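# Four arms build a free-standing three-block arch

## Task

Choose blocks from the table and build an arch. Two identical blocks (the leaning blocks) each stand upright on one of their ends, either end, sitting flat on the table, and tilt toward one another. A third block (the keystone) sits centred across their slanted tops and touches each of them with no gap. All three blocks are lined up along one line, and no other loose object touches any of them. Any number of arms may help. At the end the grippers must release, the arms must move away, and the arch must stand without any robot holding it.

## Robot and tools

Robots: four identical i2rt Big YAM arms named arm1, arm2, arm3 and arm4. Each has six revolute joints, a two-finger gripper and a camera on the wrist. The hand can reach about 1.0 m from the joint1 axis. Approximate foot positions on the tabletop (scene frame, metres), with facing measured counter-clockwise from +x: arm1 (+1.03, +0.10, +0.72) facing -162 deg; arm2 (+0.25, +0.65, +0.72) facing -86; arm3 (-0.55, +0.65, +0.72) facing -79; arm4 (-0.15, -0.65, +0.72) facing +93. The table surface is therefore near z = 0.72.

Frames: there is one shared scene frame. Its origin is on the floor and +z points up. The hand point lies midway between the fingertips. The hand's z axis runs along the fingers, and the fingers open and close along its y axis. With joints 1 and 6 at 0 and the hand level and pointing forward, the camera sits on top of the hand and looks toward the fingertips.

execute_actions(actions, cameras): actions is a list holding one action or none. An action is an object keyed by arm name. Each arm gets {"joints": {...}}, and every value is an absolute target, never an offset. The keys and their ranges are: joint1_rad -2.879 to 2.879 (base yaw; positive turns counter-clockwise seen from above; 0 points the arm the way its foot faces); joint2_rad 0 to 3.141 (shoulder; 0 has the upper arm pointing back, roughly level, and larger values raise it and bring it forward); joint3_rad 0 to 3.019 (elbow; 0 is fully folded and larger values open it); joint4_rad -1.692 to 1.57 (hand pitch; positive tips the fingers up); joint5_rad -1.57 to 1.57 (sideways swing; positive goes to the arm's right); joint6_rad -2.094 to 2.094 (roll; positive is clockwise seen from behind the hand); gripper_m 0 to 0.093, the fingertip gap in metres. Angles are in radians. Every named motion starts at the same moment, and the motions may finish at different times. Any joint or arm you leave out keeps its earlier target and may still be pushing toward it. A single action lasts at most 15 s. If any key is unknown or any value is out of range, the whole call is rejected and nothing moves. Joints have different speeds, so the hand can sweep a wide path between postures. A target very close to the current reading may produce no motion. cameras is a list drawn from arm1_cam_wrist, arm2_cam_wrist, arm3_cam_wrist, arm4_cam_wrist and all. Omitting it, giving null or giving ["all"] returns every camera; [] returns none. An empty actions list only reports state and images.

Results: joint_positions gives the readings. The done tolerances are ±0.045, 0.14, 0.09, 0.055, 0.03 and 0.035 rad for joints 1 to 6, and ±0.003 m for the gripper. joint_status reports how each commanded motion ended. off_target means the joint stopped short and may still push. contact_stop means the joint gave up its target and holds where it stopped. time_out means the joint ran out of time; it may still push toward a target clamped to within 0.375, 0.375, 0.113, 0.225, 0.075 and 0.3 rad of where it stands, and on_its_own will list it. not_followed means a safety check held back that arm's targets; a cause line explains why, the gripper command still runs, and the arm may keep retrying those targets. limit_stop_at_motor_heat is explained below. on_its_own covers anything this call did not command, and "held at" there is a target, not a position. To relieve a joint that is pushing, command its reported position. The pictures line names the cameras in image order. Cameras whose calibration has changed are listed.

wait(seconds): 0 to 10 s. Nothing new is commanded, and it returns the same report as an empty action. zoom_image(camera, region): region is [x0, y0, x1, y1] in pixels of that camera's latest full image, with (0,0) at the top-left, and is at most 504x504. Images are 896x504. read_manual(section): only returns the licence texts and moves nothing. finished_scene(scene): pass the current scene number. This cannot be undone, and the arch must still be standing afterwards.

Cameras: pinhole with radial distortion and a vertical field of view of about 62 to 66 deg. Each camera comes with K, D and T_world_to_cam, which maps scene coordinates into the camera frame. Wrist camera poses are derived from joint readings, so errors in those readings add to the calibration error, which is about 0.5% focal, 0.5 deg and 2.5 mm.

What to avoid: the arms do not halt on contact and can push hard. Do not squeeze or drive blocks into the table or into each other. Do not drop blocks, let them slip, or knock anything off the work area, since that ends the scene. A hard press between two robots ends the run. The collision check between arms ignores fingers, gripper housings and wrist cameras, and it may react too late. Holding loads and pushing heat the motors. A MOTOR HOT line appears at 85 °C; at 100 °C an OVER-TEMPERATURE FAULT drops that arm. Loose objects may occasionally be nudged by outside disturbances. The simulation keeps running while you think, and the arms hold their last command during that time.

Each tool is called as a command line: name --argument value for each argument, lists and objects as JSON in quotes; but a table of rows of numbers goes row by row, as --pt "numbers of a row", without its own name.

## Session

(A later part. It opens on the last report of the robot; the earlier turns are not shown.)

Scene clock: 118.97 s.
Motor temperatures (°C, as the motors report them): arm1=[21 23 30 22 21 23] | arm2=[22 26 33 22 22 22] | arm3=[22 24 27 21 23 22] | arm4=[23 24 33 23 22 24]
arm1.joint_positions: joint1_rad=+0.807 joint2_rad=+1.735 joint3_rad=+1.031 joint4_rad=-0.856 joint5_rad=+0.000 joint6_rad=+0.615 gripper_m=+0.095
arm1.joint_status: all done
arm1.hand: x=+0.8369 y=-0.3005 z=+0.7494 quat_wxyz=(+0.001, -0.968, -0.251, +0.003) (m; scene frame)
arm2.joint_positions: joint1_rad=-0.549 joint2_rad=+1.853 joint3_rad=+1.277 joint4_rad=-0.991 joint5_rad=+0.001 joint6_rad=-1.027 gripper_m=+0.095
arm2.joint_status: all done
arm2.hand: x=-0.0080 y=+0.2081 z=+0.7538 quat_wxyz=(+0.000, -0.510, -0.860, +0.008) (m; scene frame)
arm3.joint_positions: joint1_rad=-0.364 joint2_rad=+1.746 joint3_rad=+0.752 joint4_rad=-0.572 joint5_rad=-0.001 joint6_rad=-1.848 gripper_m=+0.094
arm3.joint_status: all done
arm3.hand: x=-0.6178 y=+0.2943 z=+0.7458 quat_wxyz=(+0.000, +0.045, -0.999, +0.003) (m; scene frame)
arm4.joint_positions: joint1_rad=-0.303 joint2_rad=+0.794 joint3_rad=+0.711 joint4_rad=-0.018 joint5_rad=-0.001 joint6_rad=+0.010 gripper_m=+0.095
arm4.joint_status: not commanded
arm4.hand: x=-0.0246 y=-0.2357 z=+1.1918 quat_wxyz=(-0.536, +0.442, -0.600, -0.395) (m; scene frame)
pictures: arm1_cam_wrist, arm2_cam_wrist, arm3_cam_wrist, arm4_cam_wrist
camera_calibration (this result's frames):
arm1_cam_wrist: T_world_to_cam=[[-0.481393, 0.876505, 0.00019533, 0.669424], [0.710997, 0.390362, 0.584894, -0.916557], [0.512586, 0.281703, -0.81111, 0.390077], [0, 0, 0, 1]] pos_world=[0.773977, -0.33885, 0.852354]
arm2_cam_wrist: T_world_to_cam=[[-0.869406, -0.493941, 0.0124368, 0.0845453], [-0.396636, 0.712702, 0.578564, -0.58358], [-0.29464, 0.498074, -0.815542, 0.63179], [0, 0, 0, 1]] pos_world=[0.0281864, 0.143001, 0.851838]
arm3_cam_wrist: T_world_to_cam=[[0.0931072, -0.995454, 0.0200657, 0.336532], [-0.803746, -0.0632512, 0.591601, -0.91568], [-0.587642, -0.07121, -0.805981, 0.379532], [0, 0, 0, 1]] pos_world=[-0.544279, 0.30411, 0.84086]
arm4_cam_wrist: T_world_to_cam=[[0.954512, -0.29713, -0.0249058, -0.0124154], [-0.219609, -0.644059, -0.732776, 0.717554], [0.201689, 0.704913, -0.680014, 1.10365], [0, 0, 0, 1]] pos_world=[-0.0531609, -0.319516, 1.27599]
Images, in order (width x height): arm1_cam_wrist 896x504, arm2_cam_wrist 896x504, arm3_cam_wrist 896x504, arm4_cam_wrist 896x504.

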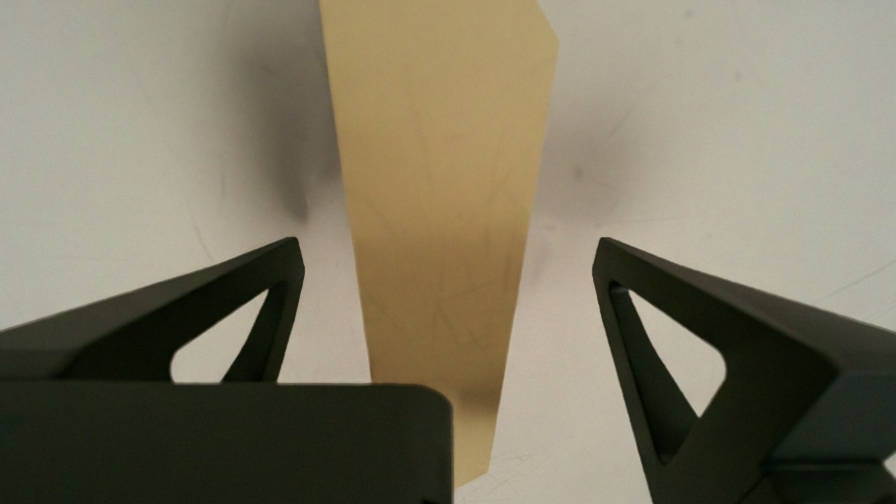

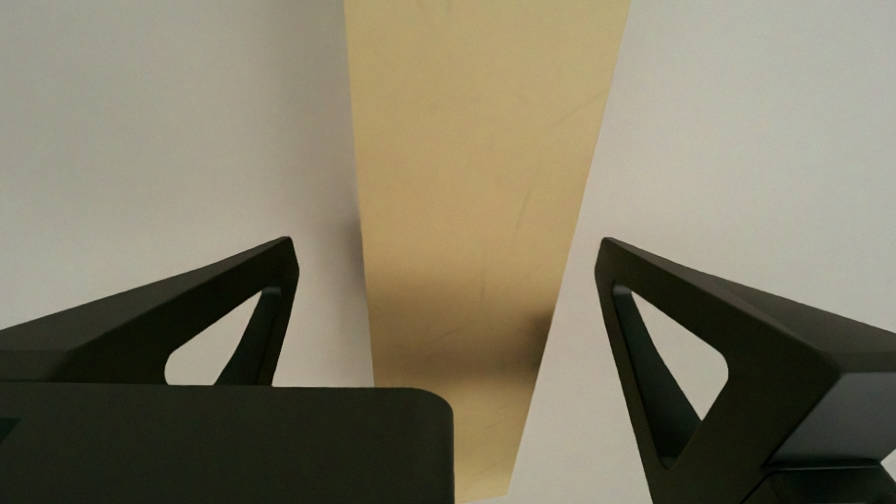

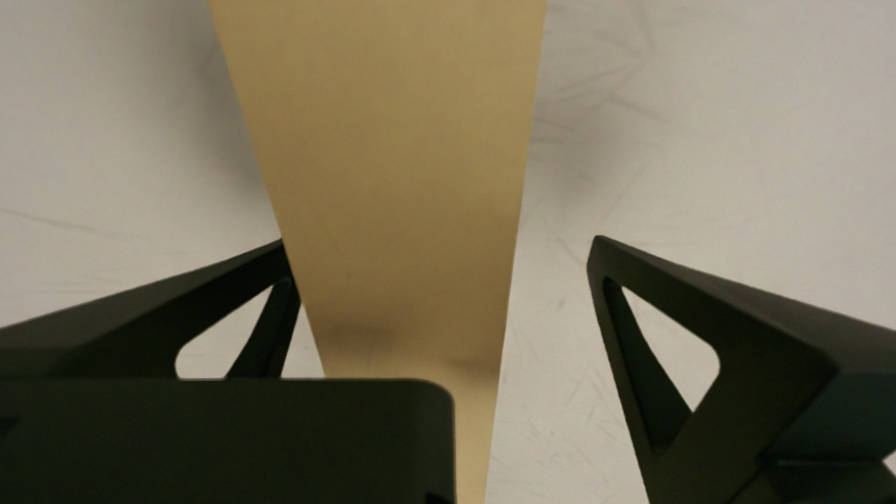

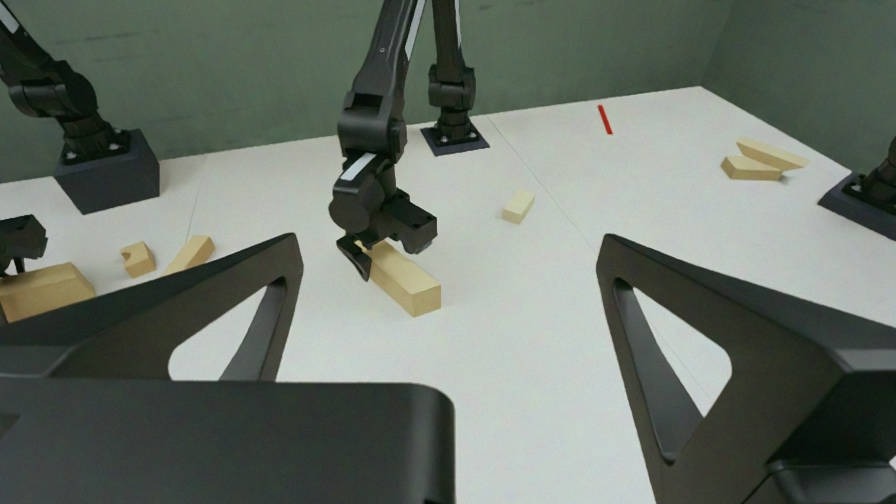

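execute_actions --actions '[{"arm1":{"joints":{"gripper_m":0.0}},"arm2":{"joints":{"joint2_rad":1.866,"joint3_rad":1.262,"joint4_rad":-0.96}},"arm3":{"joints":{"gripper_m":0.0}}}]' --cameras '[]'

execute_actions --actions '[{"arm2":{"joints":{"gripper_m":0.0}},"arm1":{"joints":{"joint2_rad":1.585,"joint3_rad":1.17,"joint4_rad":-1.132}},"arm3":{"joints":{"joint2_rad":1.3,"joint3_rad":0.85,"joint4_rad":-0.9}}}]'

Scene clock: 129.83 s.
Motor temperatures (°C, as the motors report them): arm1=[21 23 29 22 21 23] | arm2=[22 27 32 22 22 22] | arm3=[22 25 25 21 23 22] | arm4=[23 24 33 23 22 24]
arm1.joint_positions: joint1_rad=+0.806 joint2_rad=+1.735 joint3_rad=+1.031 joint4_rad=-0.855 joint5_rad=-0.001 joint6_rad=+0.616 gripper_m=+0.032
arm1.joint_status: gripper_m off_target (ended at +0.032, target +0.000)
arm1.hand: x=+0.8368 y=-0.3008 z=+0.7494 quat_wxyz=(+0.000, -0.968, -0.250, +0.003) (m; scene frame)
arm2.joint_positions: joint1_rad=-0.549 joint2_rad=+1.853 joint3_rad=+1.266 joint4_rad=-0.972 joint5_rad=+0.001 joint6_rad=-1.027 gripper_m=+0.095
arm2.joint_status: all done
arm2.hand: x=-0.0079 y=+0.2083 z=+0.7502 quat_wxyz=(+0.000, -0.510, -0.860, +0.012) (m; scene frame)
arm3.joint_positions: joint1_rad=-0.364 joint2_rad=+1.746 joint3_rad=+0.749 joint4_rad=-0.569 joint5_rad=+0.000 joint6_rad=-1.849 gripper_m=+0.046
arm3.joint_status: gripper_m off_target (ended at +0.046, target +0.000)
arm3.hand: x=-0.6178 y=+0.2949 z=+0.7453 quat_wxyz=(+0.001, +0.046, -0.999, +0.003) (m; scene frame)
arm4.joint_positions: joint1_rad=-0.303 joint2_rad=+0.794 joint3_rad=+0.711 joint4_rad=-0.018 joint5_rad=-0.001 joint6_rad=+0.010 gripper_m=+0.095
arm4.joint_status: not commanded
arm4.hand: x=-0.0246 y=-0.2357 z=+1.1918 quat_wxyz=(-0.536, +0.442, -0.600, -0.395) (m; scene frame)
pictures: none
No camera images: the call's "cameras" was empty. Leave "cameras" out to get every camera's image.

Scene clock: 131.03 s.
Motor temperatures (°C, as the motors report them): arm1=[21 23 29 22 21 23] | arm2=[22 27 31 22 22 22] | arm3=[22 25 26 21 23 22] | arm4=[23 24 33 23 22 24]
arm1.joint_positions: joint1_rad=+0.806 joint2_rad=+1.581 joint3_rad=+1.140 joint4_rad=-1.125 joint5_rad=-0.001 joint6_rad=+0.616 gripper_m=+0.032
arm1.joint_status: all done
arm1.hand: x=+0.8390 y=-0.2974 z=+0.8489 quat_wxyz=(+0.003, -0.968, -0.250, +0.001) (m; scene frame)
arm2.joint_positions: joint1_rad=-0.549 joint2_rad=+1.853 joint3_rad=+1.266 joint4_rad=-0.969 joint5_rad=+0.001 joint6_rad=-1.032 gripper_m=+0.047
arm2.joint_status: gripper_m off_target (ended at +0.047, target +0.000)
arm2.hand: x=-0.0083 y=+0.2076 z=+0.7503 quat_wxyz=(+0.000, -0.507, -0.862, +0.014) (m; scene frame)
arm3.joint_positions: joint1_rad=-0.364 joint2_rad=+1.300 joint3_rad=+0.808 joint4_rad=-0.893 joint5_rad=+0.000 joint6_rad=-1.849 gripper_m=+0.046
arm3.joint_status: all done
arm3.hand: x=-0.6186 y=+0.2905 z=+0.9119 quat_wxyz=(+0.021, +0.046, -0.995, +0.090) (m; scene frame)
arm4.joint_positions: joint1_rad=-0.303 joint2_rad=+0.794 joint3_rad=+0.711 joint4_rad=-0.018 joint5_rad=-0.001 joint6_rad=+0.010 gripper_m=+0.095
arm4.joint_status: not commanded
arm4.hand: x=-0.0246 y=-0.2357 z=+1.1918 quat_wxyz=(-0.536, +0.442, -0.600, -0.395) (m; scene frame)
pictures: arm1_cam_wrist, arm2_cam_wrist, arm3_cam_wrist, arm4_cam_wrist
camera_calibration (this result's frames):
arm1_cam_wrist: T_world_to_cam=[[-0.480029, 0.877246, 0.00356881, 0.663843], [0.709456, 0.385815, 0.589762, -0.981672], [0.515989, 0.285635, -0.807569, 0.464153], [0, 0, 0, 1]] pos_world=[0.775618, -0.336188, 0.951419]
arm2_cam_wrist: T_world_to_cam=[[-0.866846, -0.498074, 0.022381, 0.0775437], [-0.396818, 0.716407, 0.573844, -0.57856], [-0.301851, 0.488553, -0.818659, 0.633342], [0, 0, 0, 1]] pos_world=[0.02881, 0.143685, 0.848758]
arm3_cam_wrist: T_world_to_cam=[[0.0974609, -0.976484, 0.192303, 0.169668], [-0.782868, 0.0440855, 0.620624, -1.05954], [-0.614507, -0.211034, -0.760162, 0.494829], [0, 0, 0, 1]] pos_world=[-0.541943, 0.316815, 1.0011]
arm4_cam_wrist: T_world_to_cam=[[0.954512, -0.29713, -0.0249058, -0.0124154], [-0.219609, -0.644059, -0.732776, 0.717554], [0.201689, 0.704913, -0.680014, 1.10365], [0, 0, 0, 1]] pos_world=[-0.0531609, -0.319516, 1.27599]
Images, in order (width x height): arm1_cam_wrist 896x504, arm2_cam_wrist 896x504, arm3_cam_wrist 896x504, arm4_cam_wrist 896x504.

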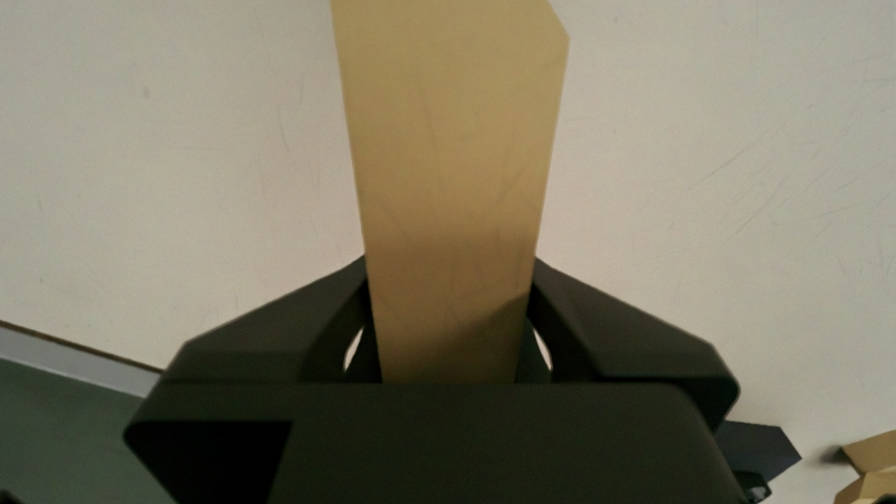

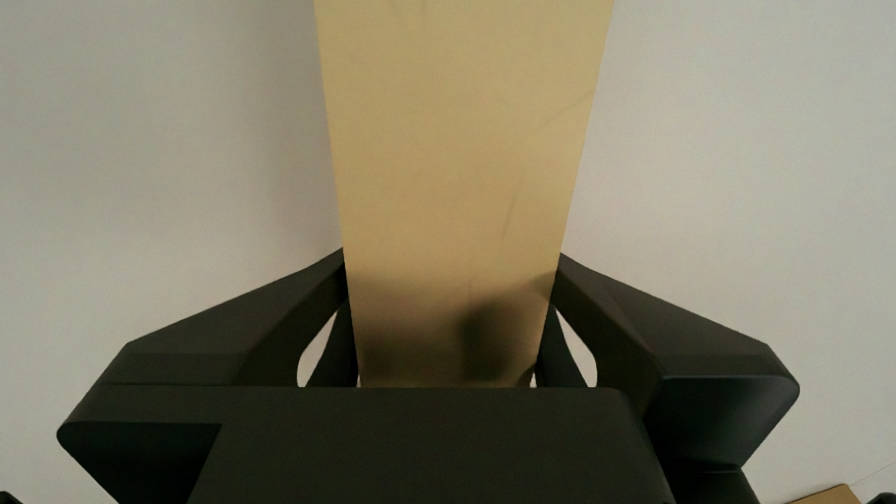

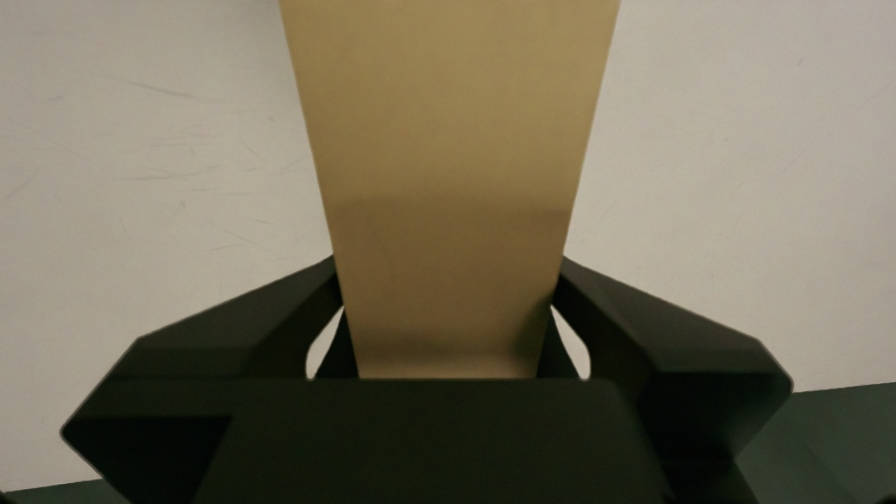

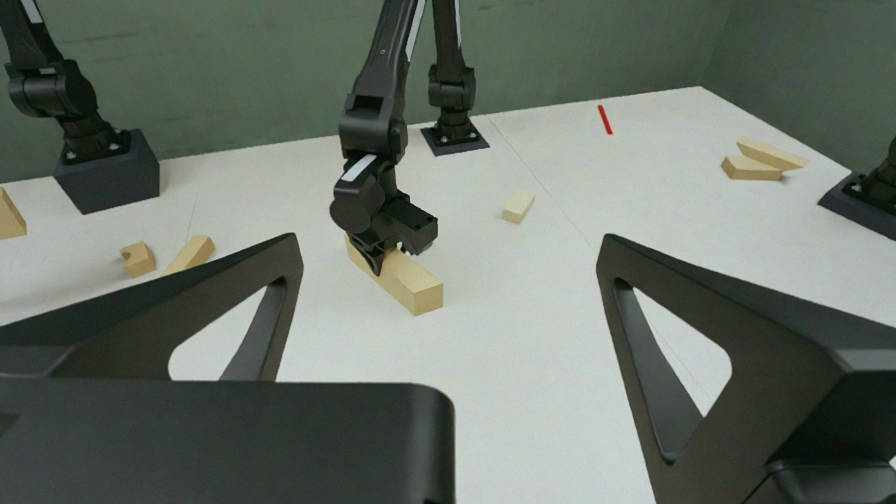

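execute_actions --actions '[{"arm2":{"joints":{"joint2_rad":1.5,"joint3_rad":1.3,"joint4_rad":-1.1}},"arm1":{"joints":{"joint1_rad":0.185,"joint2_rad":2.0,"joint3_rad":2.14,"joint4_rad":-1.39,"joint6_rad":-0.01}},"arm3":{"joints":{"joint1_rad":0.0,"joint2_rad":1.3,"joint3_rad":1.03,"joint4_rad":0.6,"joint5_rad":0.586,"joint6_rad":-0.345}},"arm4":{"joints":{"joint1_rad":-0.6,"joint2_rad":0.5,"joint3_rad":0.6}}}]' --cameras '[]'

execute_actions --actions '[{"arm2":{"joints":{"joint1_rad":-0.5,"joint2_rad":1.4,"joint3_rad":1.02,"joint4_rad":0.6,"joint5_rad":-0.596,"joint6_rad":0.365}},"arm1":{"joints":{"joint2_rad":2.285}},"arm3":{"joints":{"joint1_rad":0.415,"joint2_rad":2.108,"joint4_rad":1.12}}}]' --cameras '["arm4_cam_wrist","arm1_cam_wrist"]'

Scene clock: 155.13 s.
Motor temperatures (°C, as the motors report them): arm1=[21 24 32 22 21 23] | arm2=[22 28 31 22 22 22] | arm3=[22 25 30 21 23 22] | arm4=[23 24 34 23 22 24]
arm1.joint_positions: joint1_rad=+0.186 joint2_rad=+2.001 joint3_rad=+2.096 joint4_rad=-1.386 joint5_rad=+0.002 joint6_rad=+0.002 gripper_m=+0.032
arm1.joint_status: all done
arm1.hand: x=+0.4255 y=-0.2338 z=+0.9973 quat_wxyz=(-0.029, -0.959, -0.246, +0.135) (m; scene frame)
arm2.joint_positions: joint1_rad=-0.549 joint2_rad=+1.520 joint3_rad=+1.266 joint4_rad=-1.097 joint5_rad=+0.001 joint6_rad=-1.032 gripper_m=+0.047
arm2.joint_status: all done
arm2.hand: x=+0.0030 y=+0.2270 z=+0.9085 quat_wxyz=(+0.000, -0.504, -0.856, +0.116) (m; scene frame)
arm3.joint_positions: joint1_rad=+0.009 joint2_rad=+1.315 joint3_rad=+0.976 joint4_rad=+0.562 joint5_rad=+0.585 joint6_rad=-0.354 gripper_m=+0.046
arm3.joint_status: all done
arm3.hand: x=-0.5388 y=+0.0801 z=+1.2548 quat_wxyz=(-0.345, -0.490, -0.409, +0.688) (m; scene frame)
arm4.joint_positions: joint1_rad=-0.597 joint2_rad=+0.497 joint3_rad=+0.597 joint4_rad=-0.015 joint5_rad=+0.000 joint6_rad=+0.010 gripper_m=+0.095
arm4.joint_status: all done
arm4.hand: x=+0.0419 y=-0.3590 z=+1.2321 quat_wxyz=(-0.648, +0.320, -0.599, -0.344) (m; scene frame)
pictures: none
No camera images: the call's "cameras" was empty. Leave "cameras" out to get every camera's image.

Scene clock: 157.23 s.
Motor temperatures (°C, as the motors report them): arm1=[21 24 32 22 21 23] | arm2=[22 28 32 22 22 22] | arm3=[22 25 30 21 23 22] | arm4=[23 24 34 23 22 24]
arm1.joint_positions: joint1_rad=+0.186 joint2_rad=+2.310 joint3_rad=+2.102 joint4_rad=-1.387 joint5_rad=+0.002 joint6_rad=+0.002 gripper_m=+0.032
arm1.joint_status: all done
arm1.hand: x=+0.4206 y=-0.2344 z=+0.7903 quat_wxyz=(+0.009, -0.969, -0.248, -0.012) (m; scene frame)
arm2.joint_positions: joint1_rad=-0.506 joint2_rad=+1.426 joint3_rad=+0.988 joint4_rad=+0.559 joint5_rad=-0.594 joint6_rad=+0.353 gripper_m=+0.047
arm2.joint_status: all done
arm2.hand: x=+0.0609 y=+0.0844 z=+1.1125 quat_wxyz=(-0.619, -0.508, -0.432, +0.414) (m; scene frame)
arm3.joint_positions: joint1_rad=+0.417 joint2_rad=+2.150 joint3_rad=+0.990 joint4_rad=+1.082 joint5_rad=+0.584 joint6_rad=-0.351 gripper_m=+0.046
arm3.joint_status: all done
arm3.hand: x=-0.2620 y=+0.0558 z=+0.8633 quat_wxyz=(-0.382, -0.402, -0.609, +0.567) (m; scene frame)
arm4.joint_positions: joint1_rad=-0.597 joint2_rad=+0.497 joint3_rad=+0.597 joint4_rad=-0.015 joint5_rad=+0.000 joint6_rad=+0.010 gripper_m=+0.095
arm4.joint_status: not commanded
arm4.hand: x=+0.0419 y=-0.3590 z=+1.2321 quat_wxyz=(-0.648, +0.320, -0.599, -0.344) (m; scene frame)
pictures: arm1_cam_wrist, arm4_cam_wrist
camera_calibration (this result's frames):
arm1_cam_wrist: T_world_to_cam=[[-0.474973, 0.879961, 0.00836745, 0.402687], [0.698775, 0.371361, 0.611395, -0.690584], [0.534897, 0.296243, -0.791281, 0.596405], [0, 0, 0, 1]] pos_world=[0.354813, -0.274574, 0.890774]
arm4_cam_wrist: T_world_to_cam=[[0.830857, -0.556065, -0.021625, -0.203347], [-0.310044, -0.43029, -0.847775, 0.904491], [0.462113, 0.711085, -0.529914, 1.01091], [0, 0, 0, 1]] pos_world=[-0.0177706, -0.442723, 1.2981]
Images, in order (width x height): arm1_cam_wrist 896x504, arm4_cam_wrist 896x504.

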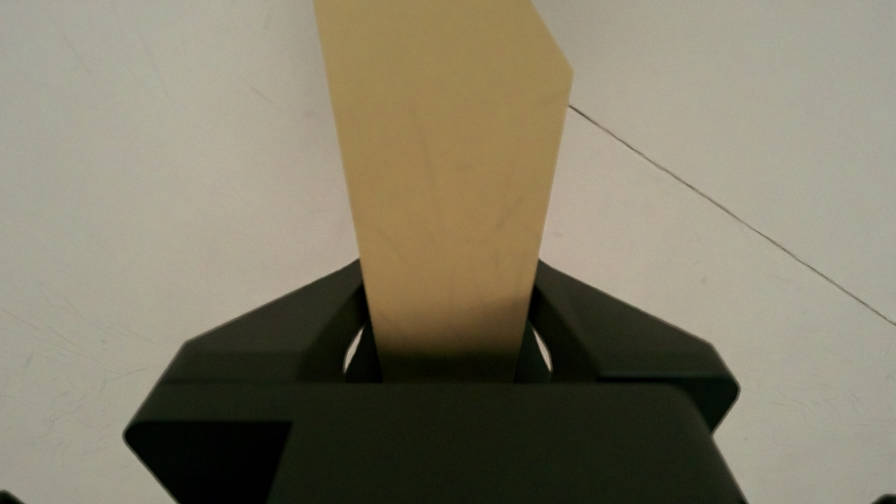

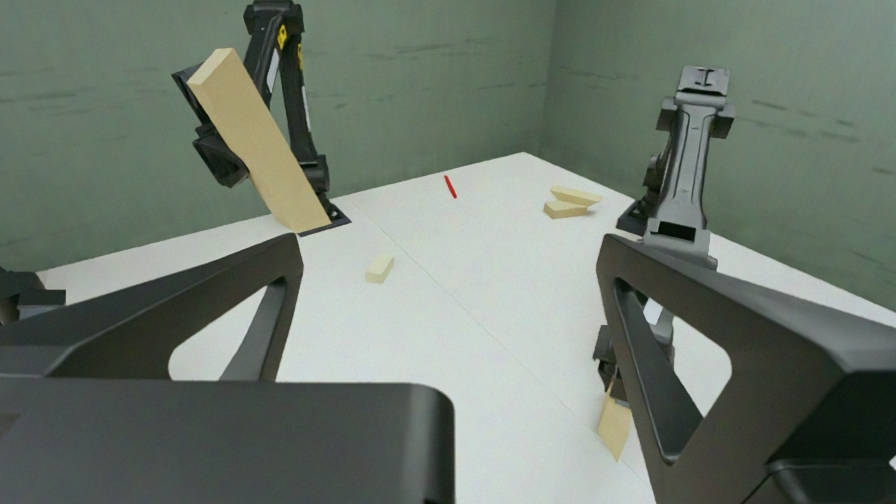

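zoom_image --camera "arm4_cam_wrist" --region '[540, 300, 740, 500]'

execute_actions --actions '[{"arm2":{"joints":{"joint1_rad":-0.625,"joint2_rad":1.85,"joint3_rad":1.04,"joint4_rad":0.925}},"arm1":{"joints":{"joint3_rad":2.07,"joint4_rad":-1.30}},"arm3":{"joints":{"joint3_rad":1.06,"joint4_rad":1.17}},"arm4":{"joints":{"joint1_rad":-0.95,"joint4_rad":-0.3}}}]'

Region (540, 300, 740, 500) of arm4_cam_wrist's 896x504 image, scaled by 2.520, with more detail than that image has.

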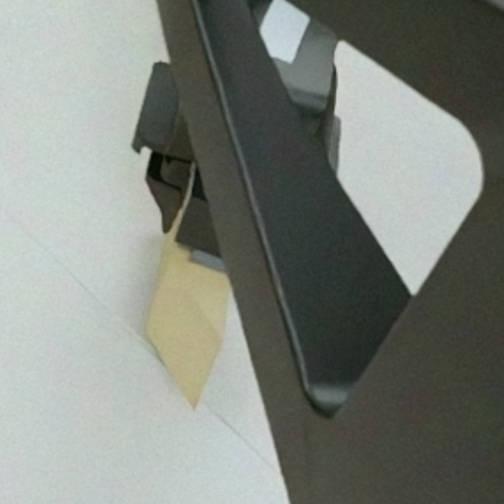

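Scene clock: 164.67 s.
Motor temperatures (°C, as the motors report them): arm1=[21 26 33 22 21 23] | arm2=[22 28 34 22 22 22] | arm3=[22 26 29 22 23 22] | arm4=[23 24 35 23 22 24]
arm1.joint_positions: joint1_rad=+0.186 joint2_rad=+2.309 joint3_rad=+2.055 joint4_rad=-1.309 joint5_rad=+0.002 joint6_rad=+0.002 gripper_m=+0.032
arm1.joint_status: all done
arm1.hand: x=+0.4175 y=-0.2359 z=+0.7737 quat_wxyz=(+0.005, -0.969, -0.248, +0.004) (m; scene frame)
arm2.joint_positions: joint1_rad=-0.635 joint2_rad=+1.881 joint3_rad=+0.990 joint4_rad=+0.887 joint5_rad=-0.594 joint6_rad=+0.355 gripper_m=+0.047
arm2.joint_status: all done
arm2.hand: x=-0.0485 y=+0.0594 z=+0.9070 quat_wxyz=(-0.579, -0.580, -0.399, +0.412) (m; scene frame)
arm3.joint_positions: joint1_rad=+0.417 joint2_rad=+2.150 joint3_rad=+1.013 joint4_rad=+1.133 joint5_rad=+0.584 joint6_rad=-0.351 gripper_m=+0.046
arm3.joint_status: all done
arm3.hand: x=-0.2571 y=+0.0486 z=+0.8828 quat_wxyz=(-0.407, -0.402, -0.583, +0.577) (m; scene frame)
arm4.joint_positions: joint1_rad=-0.946 joint2_rad=+0.497 joint3_rad=+0.597 joint4_rad=-0.286 joint5_rad=+0.000 joint6_rad=+0.010 gripper_m=+0.095
arm4.joint_status: all done
arm4.hand: x=+0.1260 y=-0.4457 z=+1.1673 quat_wxyz=(-0.606, +0.239, -0.733, -0.194) (m; scene frame)
pictures: arm1_cam_wrist, arm2_cam_wrist, arm3_cam_wrist, arm4_cam_wrist
camera_calibration (this result's frames):
arm1_cam_wrist: T_world_to_cam=[[-0.474996, 0.87995, 0.00812707, 0.402895], [0.715476, 0.380804, 0.585732, -0.662565], [0.51232, 0.284035, -0.810464, 0.606744], [0, 0, 0, 1]] pos_world=[0.354576, -0.274557, 0.876556]
arm2_cam_wrist: T_world_to_cam=[[-0.944203, 0.0107722, -0.329188, 0.250316], [0.275449, 0.573798, -0.771287, 0.682805], [0.180579, -0.818926, -0.544749, 0.674472], [0, 0, 0, 1]] pos_world=[-0.0735245, 0.157854, 0.976457]
arm3_cam_wrist: T_world_to_cam=[[-0.937491, 0.00416949, 0.347986, -0.547429], [-0.278447, 0.590823, -0.757229, 0.571689], [-0.208755, -0.806791, -0.55273, 0.594064], [0, 0, 0, 1]] pos_world=[-0.230011, 0.143801, 0.951754]
arm4_cam_wrist: T_world_to_cam=[[0.583208, -0.812094, -0.0192682, -0.40848], [-0.604541, -0.418065, -0.678049, 0.682721], [0.542585, 0.407092, -0.734764, 1.09286], [0, 0, 0, 1]] pos_world=[0.0579945, -0.491195, 1.25804]
Images, in order (width x height): arm1_cam_wrist 896x504, arm2_cam_wrist 896x504, arm3_cam_wrist 896x504, arm4_cam_wrist 896x504.

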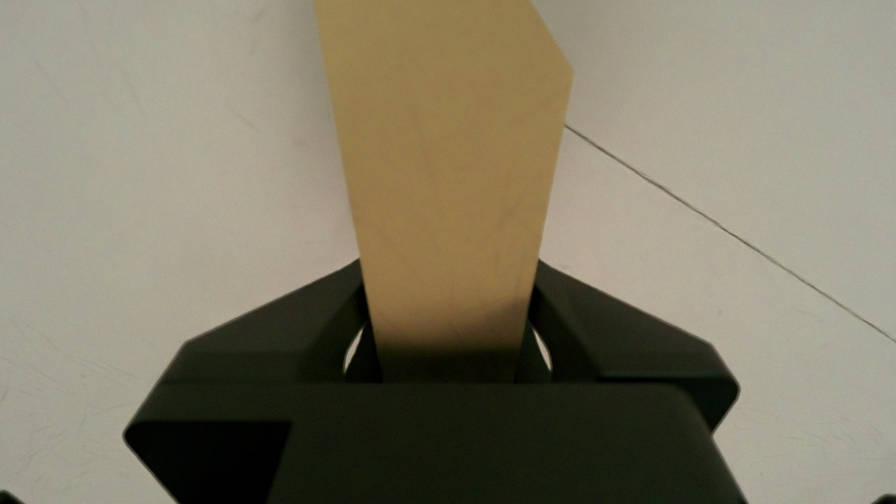

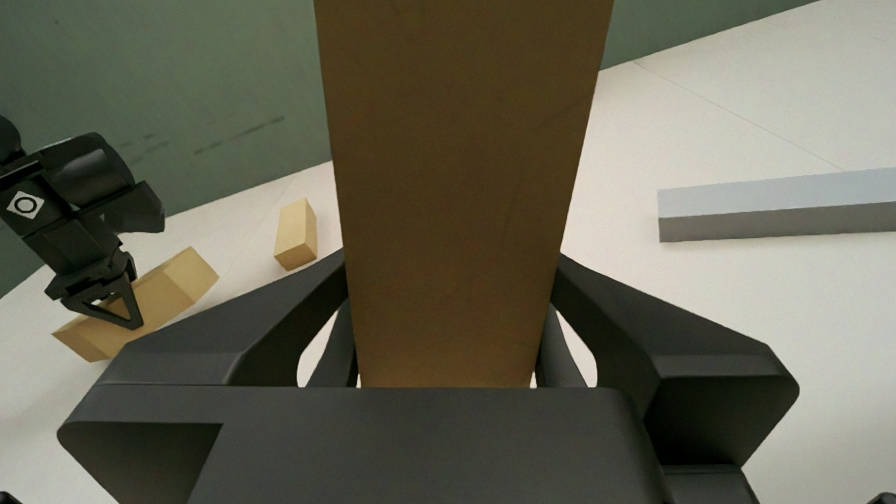

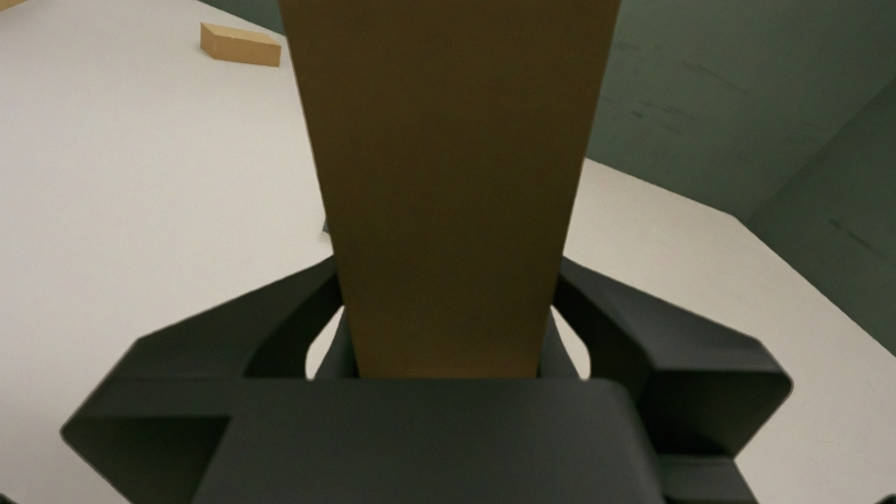

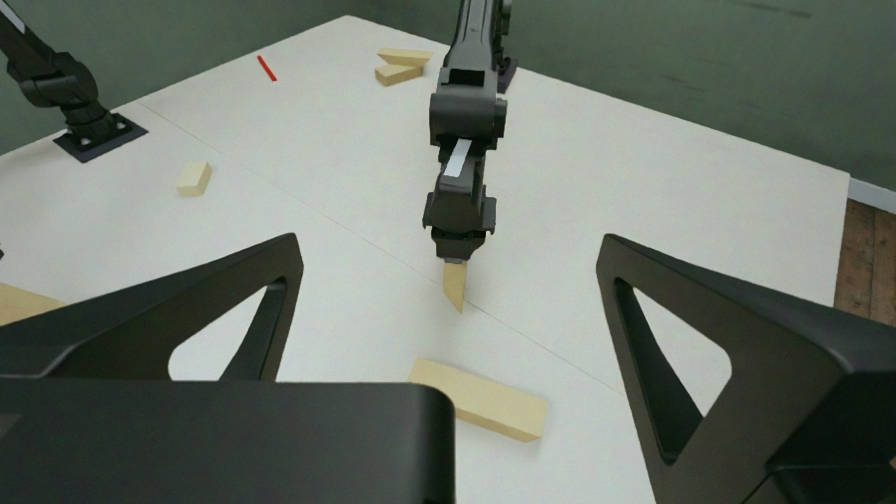

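execute_actions --actions '[{"arm2":{"joints":{"joint1_rad":-0.612,"joint2_rad":2.02,"joint3_rad":1.055,"joint4_rad":1.08,"joint6_rad":0.38}},"arm1":{"joints":{"joint3_rad":2.02,"joint4_rad":-1.28}},"arm3":{"joints":{"joint1_rad":0.397,"joint2_rad":2.23,"joint3_rad":1.085,"joint4_rad":1.26}}}]' --cameras '["arm2_cam_wrist","arm1_cam_wrist"]'

zoom_image --camera "arm2_cam_wrist" --region '[0, 150, 300, 400]'

Scene clock: 173.83 s.
Motor temperatures (°C, as the motors report them): arm1=[21 28 32 22 21 23] | arm2=[22 29 35 22 22 22] | arm3=[22 27 28 22 23 22] | arm4=[23 24 35 23 22 24]
arm1.joint_positions: joint1_rad=+0.186 joint2_rad=+2.308 joint3_rad=+2.010 joint4_rad=-1.287 joint5_rad=+0.002 joint6_rad=+0.002 gripper_m=+0.032
arm1.joint_status: all done
arm1.hand: x=+0.4265 y=-0.2308 z=+0.7579 quat_wxyz=(+0.007, -0.969, -0.248, -0.007) (m; scene frame)
arm2.joint_positions: joint1_rad=-0.623 joint2_rad=+2.058 joint3_rad=+1.008 joint4_rad=+1.040 joint5_rad=-0.594 joint6_rad=+0.369 gripper_m=+0.047
arm2.joint_status: all done
arm2.hand: x=-0.0459 y=+0.0495 z=+0.8336 quat_wxyz=(-0.583, -0.584, -0.398, +0.402) (m; scene frame)
arm3.joint_positions: joint1_rad=+0.408 joint2_rad=+2.253 joint3_rad=+1.049 joint4_rad=+1.224 joint5_rad=+0.584 joint6_rad=-0.351 gripper_m=+0.046
arm3.joint_status: all done
arm3.hand: x=-0.2606 y=+0.0428 z=+0.8494 quat_wxyz=(-0.412, -0.405, -0.573, +0.582) (m; scene frame)
arm4.joint_positions: joint1_rad=-0.946 joint2_rad=+0.497 joint3_rad=+0.597 joint4_rad=-0.286 joint5_rad=+0.000 joint6_rad=+0.010 gripper_m=+0.095
arm4.joint_status: not commanded
arm4.hand: x=+0.1260 y=-0.4457 z=+1.1673 quat_wxyz=(-0.606, +0.239, -0.733, -0.194) (m; scene frame)
pictures: arm1_cam_wrist, arm2_cam_wrist
camera_calibration (this result's frames):
arm1_cam_wrist: T_world_to_cam=[[-0.475315, 0.879777, 0.00828901, 0.402776], [0.703674, 0.374483, 0.603825, -0.671803], [0.528127, 0.29284, -0.797074, 0.573003], [0, 0, 0, 1]] pos_world=[0.361557, -0.270572, 0.859039]
arm2_cam_wrist: T_world_to_cam=[[-0.938216, 0.0020203, -0.346043, 0.243418], [0.28256, 0.581765, -0.762699, 0.623961], [0.199775, -0.813354, -0.546392, 0.628009], [0, 0, 0, 1]] pos_world=[-0.0733874, 0.147304, 0.903267]
Images, in order (width x height): arm1_cam_wrist 896x504, arm2_cam_wrist 896x504.

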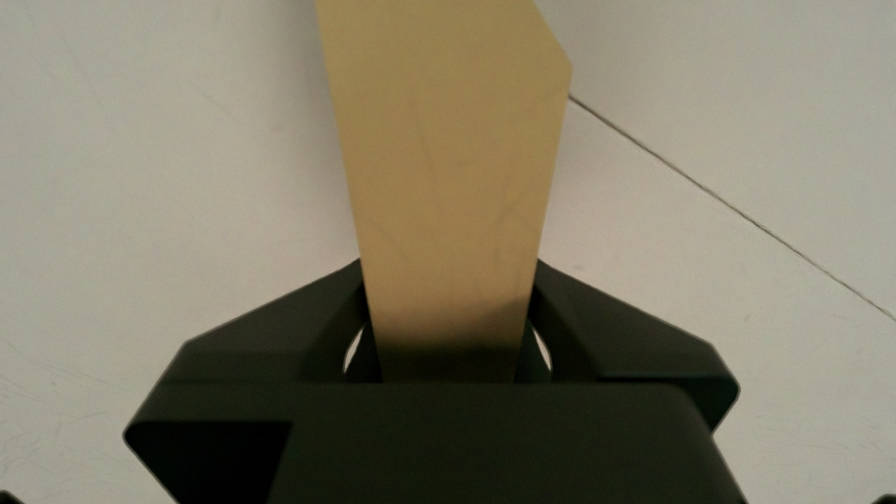

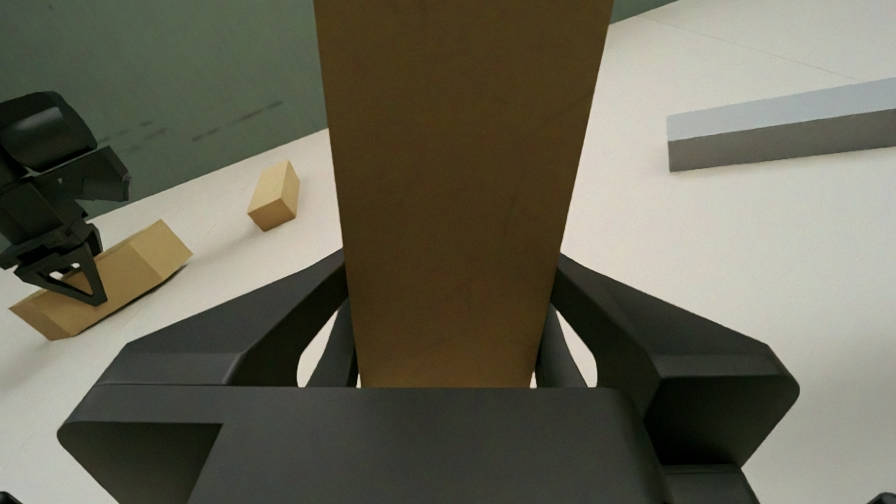

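Region (0, 150, 300, 400) of arm2_cam_wrist's 896x504 image, scaled by 1.680, with more detail than that image has.

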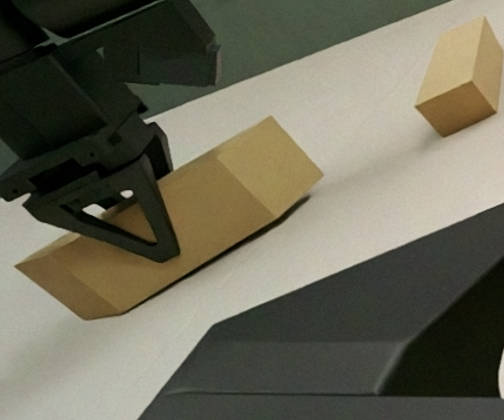

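execute_actions --actions '[{"arm1":{"joints":{"joint3_rad":1.995,"joint4_rad":-1.26}}}]' --cameras '[]'

execute_actions --actions '[{"arm1":{"joints":{"gripper_m":0.09}}}]' --cameras '[]'

execute_actions --actions '[{"arm1":{"joints":{"joint2_rad":1.7}},"arm4":{"joints":{"joint1_rad":-0.95,"joint2_rad":1.0,"joint3_rad":1.6,"joint4_rad":-1.41,"joint6_rad":0.12}}}]' --cameras '[]'

execute_actions --actions '[{"arm1":{"joints":{"joint1_rad":-0.27,"joint2_rad":1.5,"joint3_rad":1.0,"joint4_rad":0.85}},"arm4":{"joints":{"joint2_rad":1.6,"joint3_rad":2.2}}}]' --cameras '["arm4_cam_wrist","arm1_cam_wrist"]'

Scene clock: 187.33 s.
Motor temperatures (°C, as the motors report them): arm1=[21 29 32 22 21 23] | arm2=[22 31 35 22 22 22] | arm3=[22 27 27 22 23 22] | arm4=[23 24 36 23 22 24]
arm1.joint_positions: joint1_rad=+0.186 joint2_rad=+2.301 joint3_rad=+1.997 joint4_rad=-1.274 joint5_rad=+0.002 joint6_rad=+0.002 gripper_m=+0.032
arm1.joint_status: all done
arm1.hand: x=+0.4268 y=-0.2306 z=+0.7580 quat_wxyz=(+0.006, -0.969, -0.248, -0.003) (m; scene frame)
arm2.joint_positions: joint1_rad=-0.623 joint2_rad=+2.058 joint3_rad=+1.008 joint4_rad=+1.040 joint5_rad=-0.594 joint6_rad=+0.369 gripper_m=+0.047
arm2.joint_status: not commanded
arm2.hand: x=-0.0459 y=+0.0495 z=+0.8336 quat_wxyz=(-0.583, -0.584, -0.398, +0.402) (m; scene frame)
arm3.joint_positions: joint1_rad=+0.408 joint2_rad=+2.253 joint3_rad=+1.049 joint4_rad=+1.224 joint5_rad=+0.584 joint6_rad=-0.351 gripper_m=+0.046
arm3.joint_status: not commanded
arm3.hand: x=-0.2606 y=+0.0428 z=+0.8494 quat_wxyz=(-0.412, -0.405, -0.573, +0.582) (m; scene frame)
arm4.joint_positions: joint1_rad=-0.946 joint2_rad=+0.497 joint3_rad=+0.597 joint4_rad=-0.286 joint5_rad=+0.000 joint6_rad=+0.010 gripper_m=+0.095
arm4.joint_status: not commanded
arm4.hand: x=+0.1260 y=-0.4457 z=+1.1673 quat_wxyz=(-0.606, +0.239, -0.733, -0.194) (m; scene frame)
pictures: none
No camera images: the call's "cameras" was empty. Leave "cameras" out to get every camera's image.

Scene clock: 188.03 s.
Motor temperatures (°C, as the motors report them): arm1=[21 29 32 22 21 23] | arm2=[22 31 35 22 22 22] | arm3=[22 28 27 22 23 22] | arm4=[23 24 36 23 22 24]
arm1.joint_positions: joint1_rad=+0.186 joint2_rad=+2.301 joint3_rad=+1.993 joint4_rad=-1.269 joint5_rad=+0.002 joint6_rad=+0.002 gripper_m=+0.090
arm1.joint_status: all done
arm1.hand: x=+0.4270 y=-0.2305 z=+0.7566 quat_wxyz=(+0.006, -0.969, -0.248, -0.003) (m; scene frame)
arm2.joint_positions: joint1_rad=-0.623 joint2_rad=+2.058 joint3_rad=+1.008 joint4_rad=+1.040 joint5_rad=-0.594 joint6_rad=+0.369 gripper_m=+0.047
arm2.joint_status: not commanded
arm2.hand: x=-0.0459 y=+0.0495 z=+0.8336 quat_wxyz=(-0.583, -0.584, -0.398, +0.402) (m; scene frame)
arm3.joint_positions: joint1_rad=+0.408 joint2_rad=+2.253 joint3_rad=+1.049 joint4_rad=+1.224 joint5_rad=+0.584 joint6_rad=-0.351 gripper_m=+0.046
arm3.joint_status: not commanded
arm3.hand: x=-0.2606 y=+0.0428 z=+0.8494 quat_wxyz=(-0.412, -0.405, -0.573, +0.582) (m; scene frame)
arm4.joint_positions: joint1_rad=-0.946 joint2_rad=+0.497 joint3_rad=+0.597 joint4_rad=-0.286 joint5_rad=+0.000 joint6_rad=+0.010 gripper_m=+0.095
arm4.joint_status: not commanded
arm4.hand: x=+0.1260 y=-0.4457 z=+1.1673 quat_wxyz=(-0.606, +0.239, -0.733, -0.194) (m; scene frame)
pictures: none
No camera images: the call's "cameras" was empty. Leave "cameras" out to get every camera's image.

Scene clock: 189.83 s.
Motor temperatures (°C, as the motors report them): arm1=[21 29 32 22 21 23] | arm2=[22 31 35 23 22 22] | arm3=[22 28 27 22 23 22] | arm4=[23 24 36 23 22 24]
arm1.joint_positions: joint1_rad=+0.186 joint2_rad=+1.713 joint3_rad=+1.978 joint4_rad=-1.264 joint5_rad=+0.002 joint6_rad=+0.002 gripper_m=+0.090
arm1.joint_status: all done
arm1.hand: x=+0.4654 y=-0.2134 z=+1.1395 quat_wxyz=(-0.065, -0.930, -0.239, +0.272) (m; scene frame)
arm2.joint_positions: joint1_rad=-0.623 joint2_rad=+2.058 joint3_rad=+1.008 joint4_rad=+1.040 joint5_rad=-0.594 joint6_rad=+0.369 gripper_m=+0.047
arm2.joint_status: not commanded
arm2.hand: x=-0.0459 y=+0.0495 z=+0.8336 quat_wxyz=(-0.583, -0.584, -0.398, +0.402) (m; scene frame)
arm3.joint_positions: joint1_rad=+0.408 joint2_rad=+2.253 joint3_rad=+1.049 joint4_rad=+1.224 joint5_rad=+0.584 joint6_rad=-0.351 gripper_m=+0.046
arm3.joint_status: not commanded
arm3.hand: x=-0.2606 y=+0.0428 z=+0.8494 quat_wxyz=(-0.412, -0.405, -0.573, +0.582) (m; scene frame)
arm4.joint_positions: joint1_rad=-0.946 joint2_rad=+0.995 joint3_rad=+1.559 joint4_rad=-1.396 joint5_rad=+0.000 joint6_rad=+0.109 gripper_m=+0.095
arm4.joint_status: all done
arm4.hand: x=+0.1395 y=-0.4333 z=+1.3112 quat_wxyz=(-0.337, +0.242, -0.901, -0.123) (m; scene frame)
pictures: none
No camera images: the call's "cameras" was empty. Leave "cameras" out to get every camera's image.

Scene clock: 191.90 s.
Motor temperatures (°C, as the motors report them): arm1=[21 29 32 22 21 23] | arm2=[22 31 35 23 22 22] | arm3=[22 28 27 22 23 22] | arm4=[23 24 37 23 22 24]
arm1.joint_positions: joint1_rad=-0.280 joint2_rad=+1.507 joint3_rad=+0.990 joint4_rad=+0.836 joint5_rad=+0.002 joint6_rad=+0.000 gripper_m=+0.090
arm1.joint_status: all done
arm1.hand: x=+0.3997 y=+0.0745 z=+1.1543 quat_wxyz=(-0.011, -0.586, -0.014, +0.810) (m; scene frame)
arm2.joint_positions: joint1_rad=-0.623 joint2_rad=+2.058 joint3_rad=+1.008 joint4_rad=+1.040 joint5_rad=-0.594 joint6_rad=+0.369 gripper_m=+0.047
arm2.joint_status: not commanded
arm2.hand: x=-0.0459 y=+0.0495 z=+0.8336 quat_wxyz=(-0.583, -0.584, -0.398, +0.402) (m; scene frame)
arm3.joint_positions: joint1_rad=+0.408 joint2_rad=+2.253 joint3_rad=+1.049 joint4_rad=+1.224 joint5_rad=+0.584 joint6_rad=-0.351 gripper_m=+0.046
arm3.joint_status: not commanded
arm3.hand: x=-0.2606 y=+0.0428 z=+0.8494 quat_wxyz=(-0.412, -0.405, -0.573, +0.582) (m; scene frame)
arm4.joint_positions: joint1_rad=-0.946 joint2_rad=+1.599 joint3_rad=+2.149 joint4_rad=-1.403 joint5_rad=+0.000 joint6_rad=+0.109 gripper_m=+0.095
arm4.joint_status: all done
arm4.hand: x=+0.3233 y=-0.2997 z=+1.3240 quat_wxyz=(-0.328, +0.243, -0.905, -0.119) (m; scene frame)
pictures: arm1_cam_wrist, arm4_cam_wrist
camera_calibration (this result's frames):
arm1_cam_wrist: T_world_to_cam=[[-0.0381089, 0.999263, 0.00457514, -0.061229], [0.305812, 0.0160213, -0.951957, 0.974903], [-0.951329, -0.0348789, -0.306197, 0.862871], [0, 0, 0, 1]] pos_world=[0.520404, 0.0756606, 1.19255]
arm4_cam_wrist: T_world_to_cam=[[0.502197, -0.861608, -0.0736898, -0.318551], [-0.864313, -0.4974, -0.0745375, 0.230483], [0.0275687, 0.101124, -0.994492, 1.46021], [0, 0, 0, 1]] pos_world=[0.318929, -0.307486, 1.44587]
Images, in order (width x height): arm1_cam_wrist 896x504, arm4_cam_wrist 896x504.

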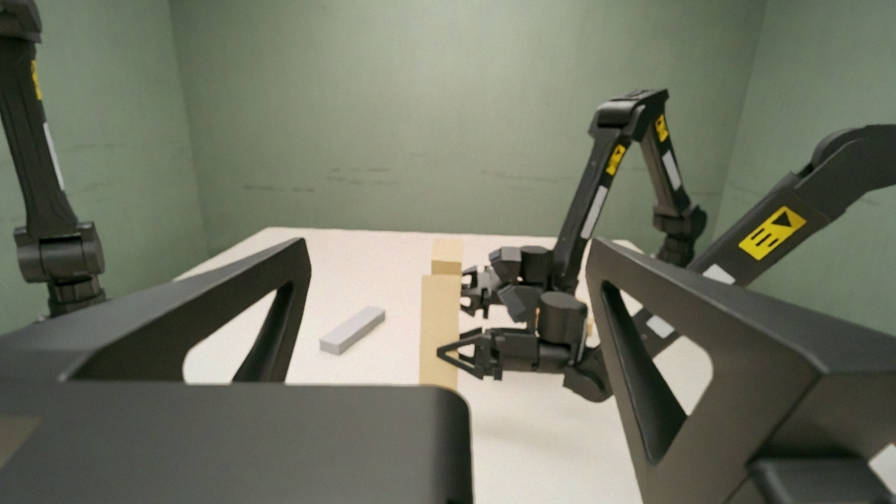

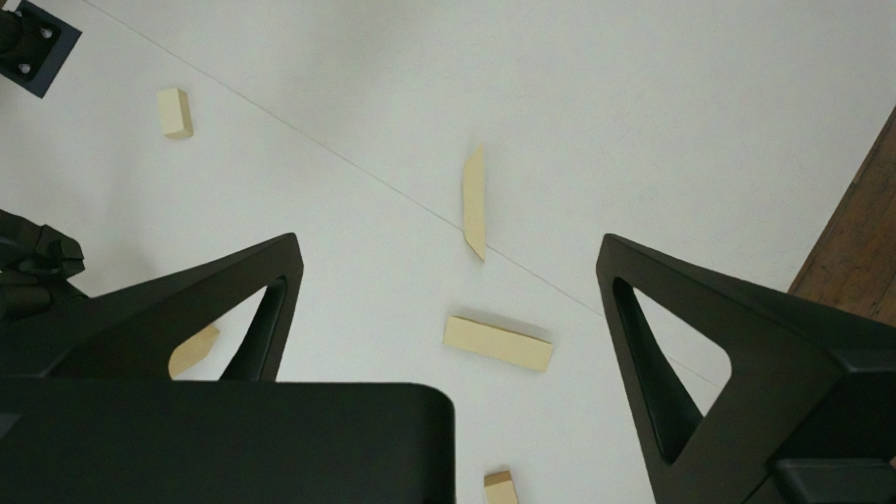

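execute_actions --actions '[{"arm1":{"joints":{"joint4_rad":0.5}},"arm4":{"joints":{"joint1_rad":-0.97,"joint2_rad":2.31,"joint3_rad":2.17,"joint4_rad":-1.365,"joint6_rad":0.085}}}]' --cameras '["arm4_cam_wrist","arm1_cam_wrist"]'

zoom_image --camera "arm1_cam_wrist" --region '[340, 60, 600, 320]'

Scene clock: 204.97 s.
Motor temperatures (°C, as the motors report them): arm1=[21 27 32 22 21 23] | arm2=[22 32 35 23 22 22] | arm3=[22 28 27 22 23 22] | arm4=[23 26 39 23 22 24]
arm1.joint_positions: joint1_rad=-0.280 joint2_rad=+1.507 joint3_rad=+0.990 joint4_rad=+0.506 joint5_rad=+0.002 joint6_rad=+0.000 gripper_m=+0.090
arm1.joint_status: all done
arm1.hand: x=+0.3873 y=+0.0748 z=+1.0746 quat_wxyz=(-0.009, -0.711, -0.015, +0.703) (m; scene frame)
arm2.joint_positions: joint1_rad=-0.623 joint2_rad=+2.058 joint3_rad=+1.008 joint4_rad=+1.040 joint5_rad=-0.594 joint6_rad=+0.369 gripper_m=+0.047
arm2.joint_status: not commanded
arm2.hand: x=-0.0459 y=+0.0495 z=+0.8336 quat_wxyz=(-0.583, -0.584, -0.398, +0.402) (m; scene frame)
arm3.joint_positions: joint1_rad=+0.408 joint2_rad=+2.253 joint3_rad=+1.049 joint4_rad=+1.224 joint5_rad=+0.584 joint6_rad=-0.351 gripper_m=+0.046
arm3.joint_status: not commanded
arm3.hand: x=-0.2606 y=+0.0428 z=+0.8494 quat_wxyz=(-0.412, -0.405, -0.573, +0.582) (m; scene frame)
arm4.joint_positions: joint1_rad=-0.963 joint2_rad=+2.300 joint3_rad=+2.148 joint4_rad=-1.372 joint5_rad=+0.000 joint6_rad=+0.096 gripper_m=+0.095
arm4.joint_status: all done
arm4.hand: x=+0.4344 y=-0.2418 z=+0.8669 quat_wxyz=(-0.023, +0.255, -0.967, -0.001) (m; scene frame)
pictures: arm1_cam_wrist, arm4_cam_wrist
camera_calibration (this result's frames):
arm1_cam_wrist: T_world_to_cam=[[-0.0363444, 0.999331, 0.00400449, -0.0617369], [0.59731, 0.0249357, -0.801623, 0.627667], [-0.801186, -0.0267426, -0.597817, 1.08131], [0, 0, 0, 1]] pos_world=[0.489175, 0.0749613, 1.14982]
arm4_cam_wrist: T_world_to_cam=[[0.471219, -0.881982, 0.00782736, -0.420288], [-0.734516, -0.387487, 0.557082, -0.256133], [-0.488303, -0.268257, -0.830421, 0.989275], [0, 0, 0, 1]] pos_world=[0.492979, -0.204555, 0.967492]
Images, in order (width x height): arm1_cam_wrist 896x504, arm4_cam_wrist 896x504.

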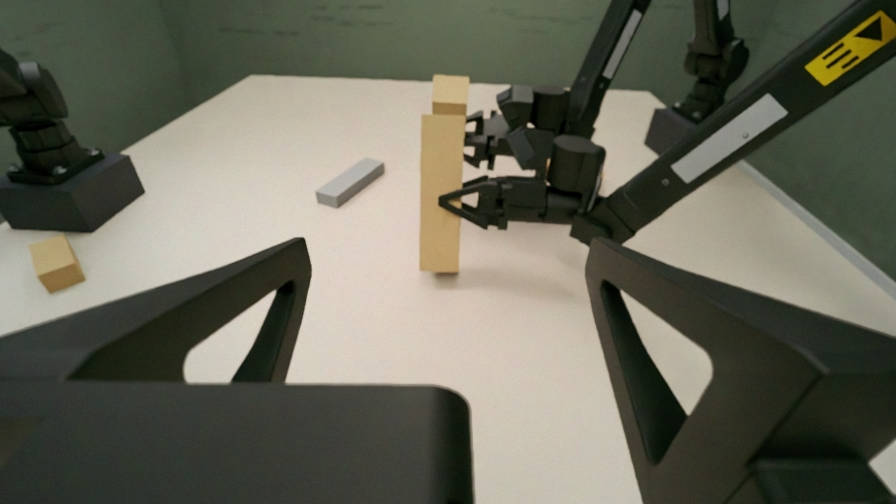

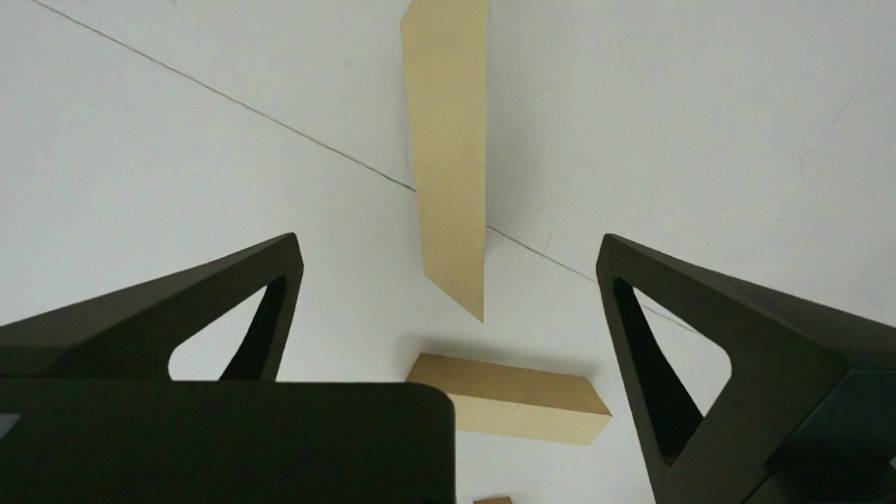

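Region (340, 60, 600, 320) of arm1_cam_wrist's 896x504 image, scaled by 1.938, with more detail than that image has.

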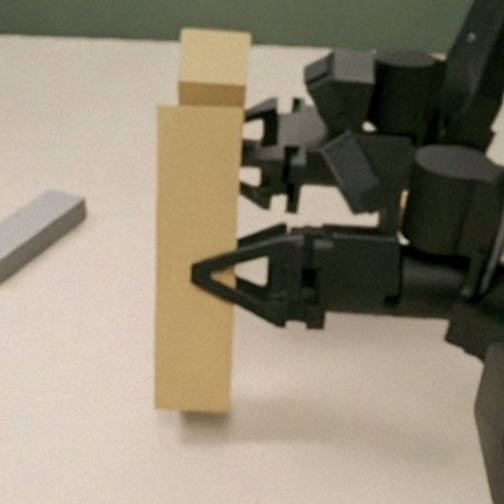

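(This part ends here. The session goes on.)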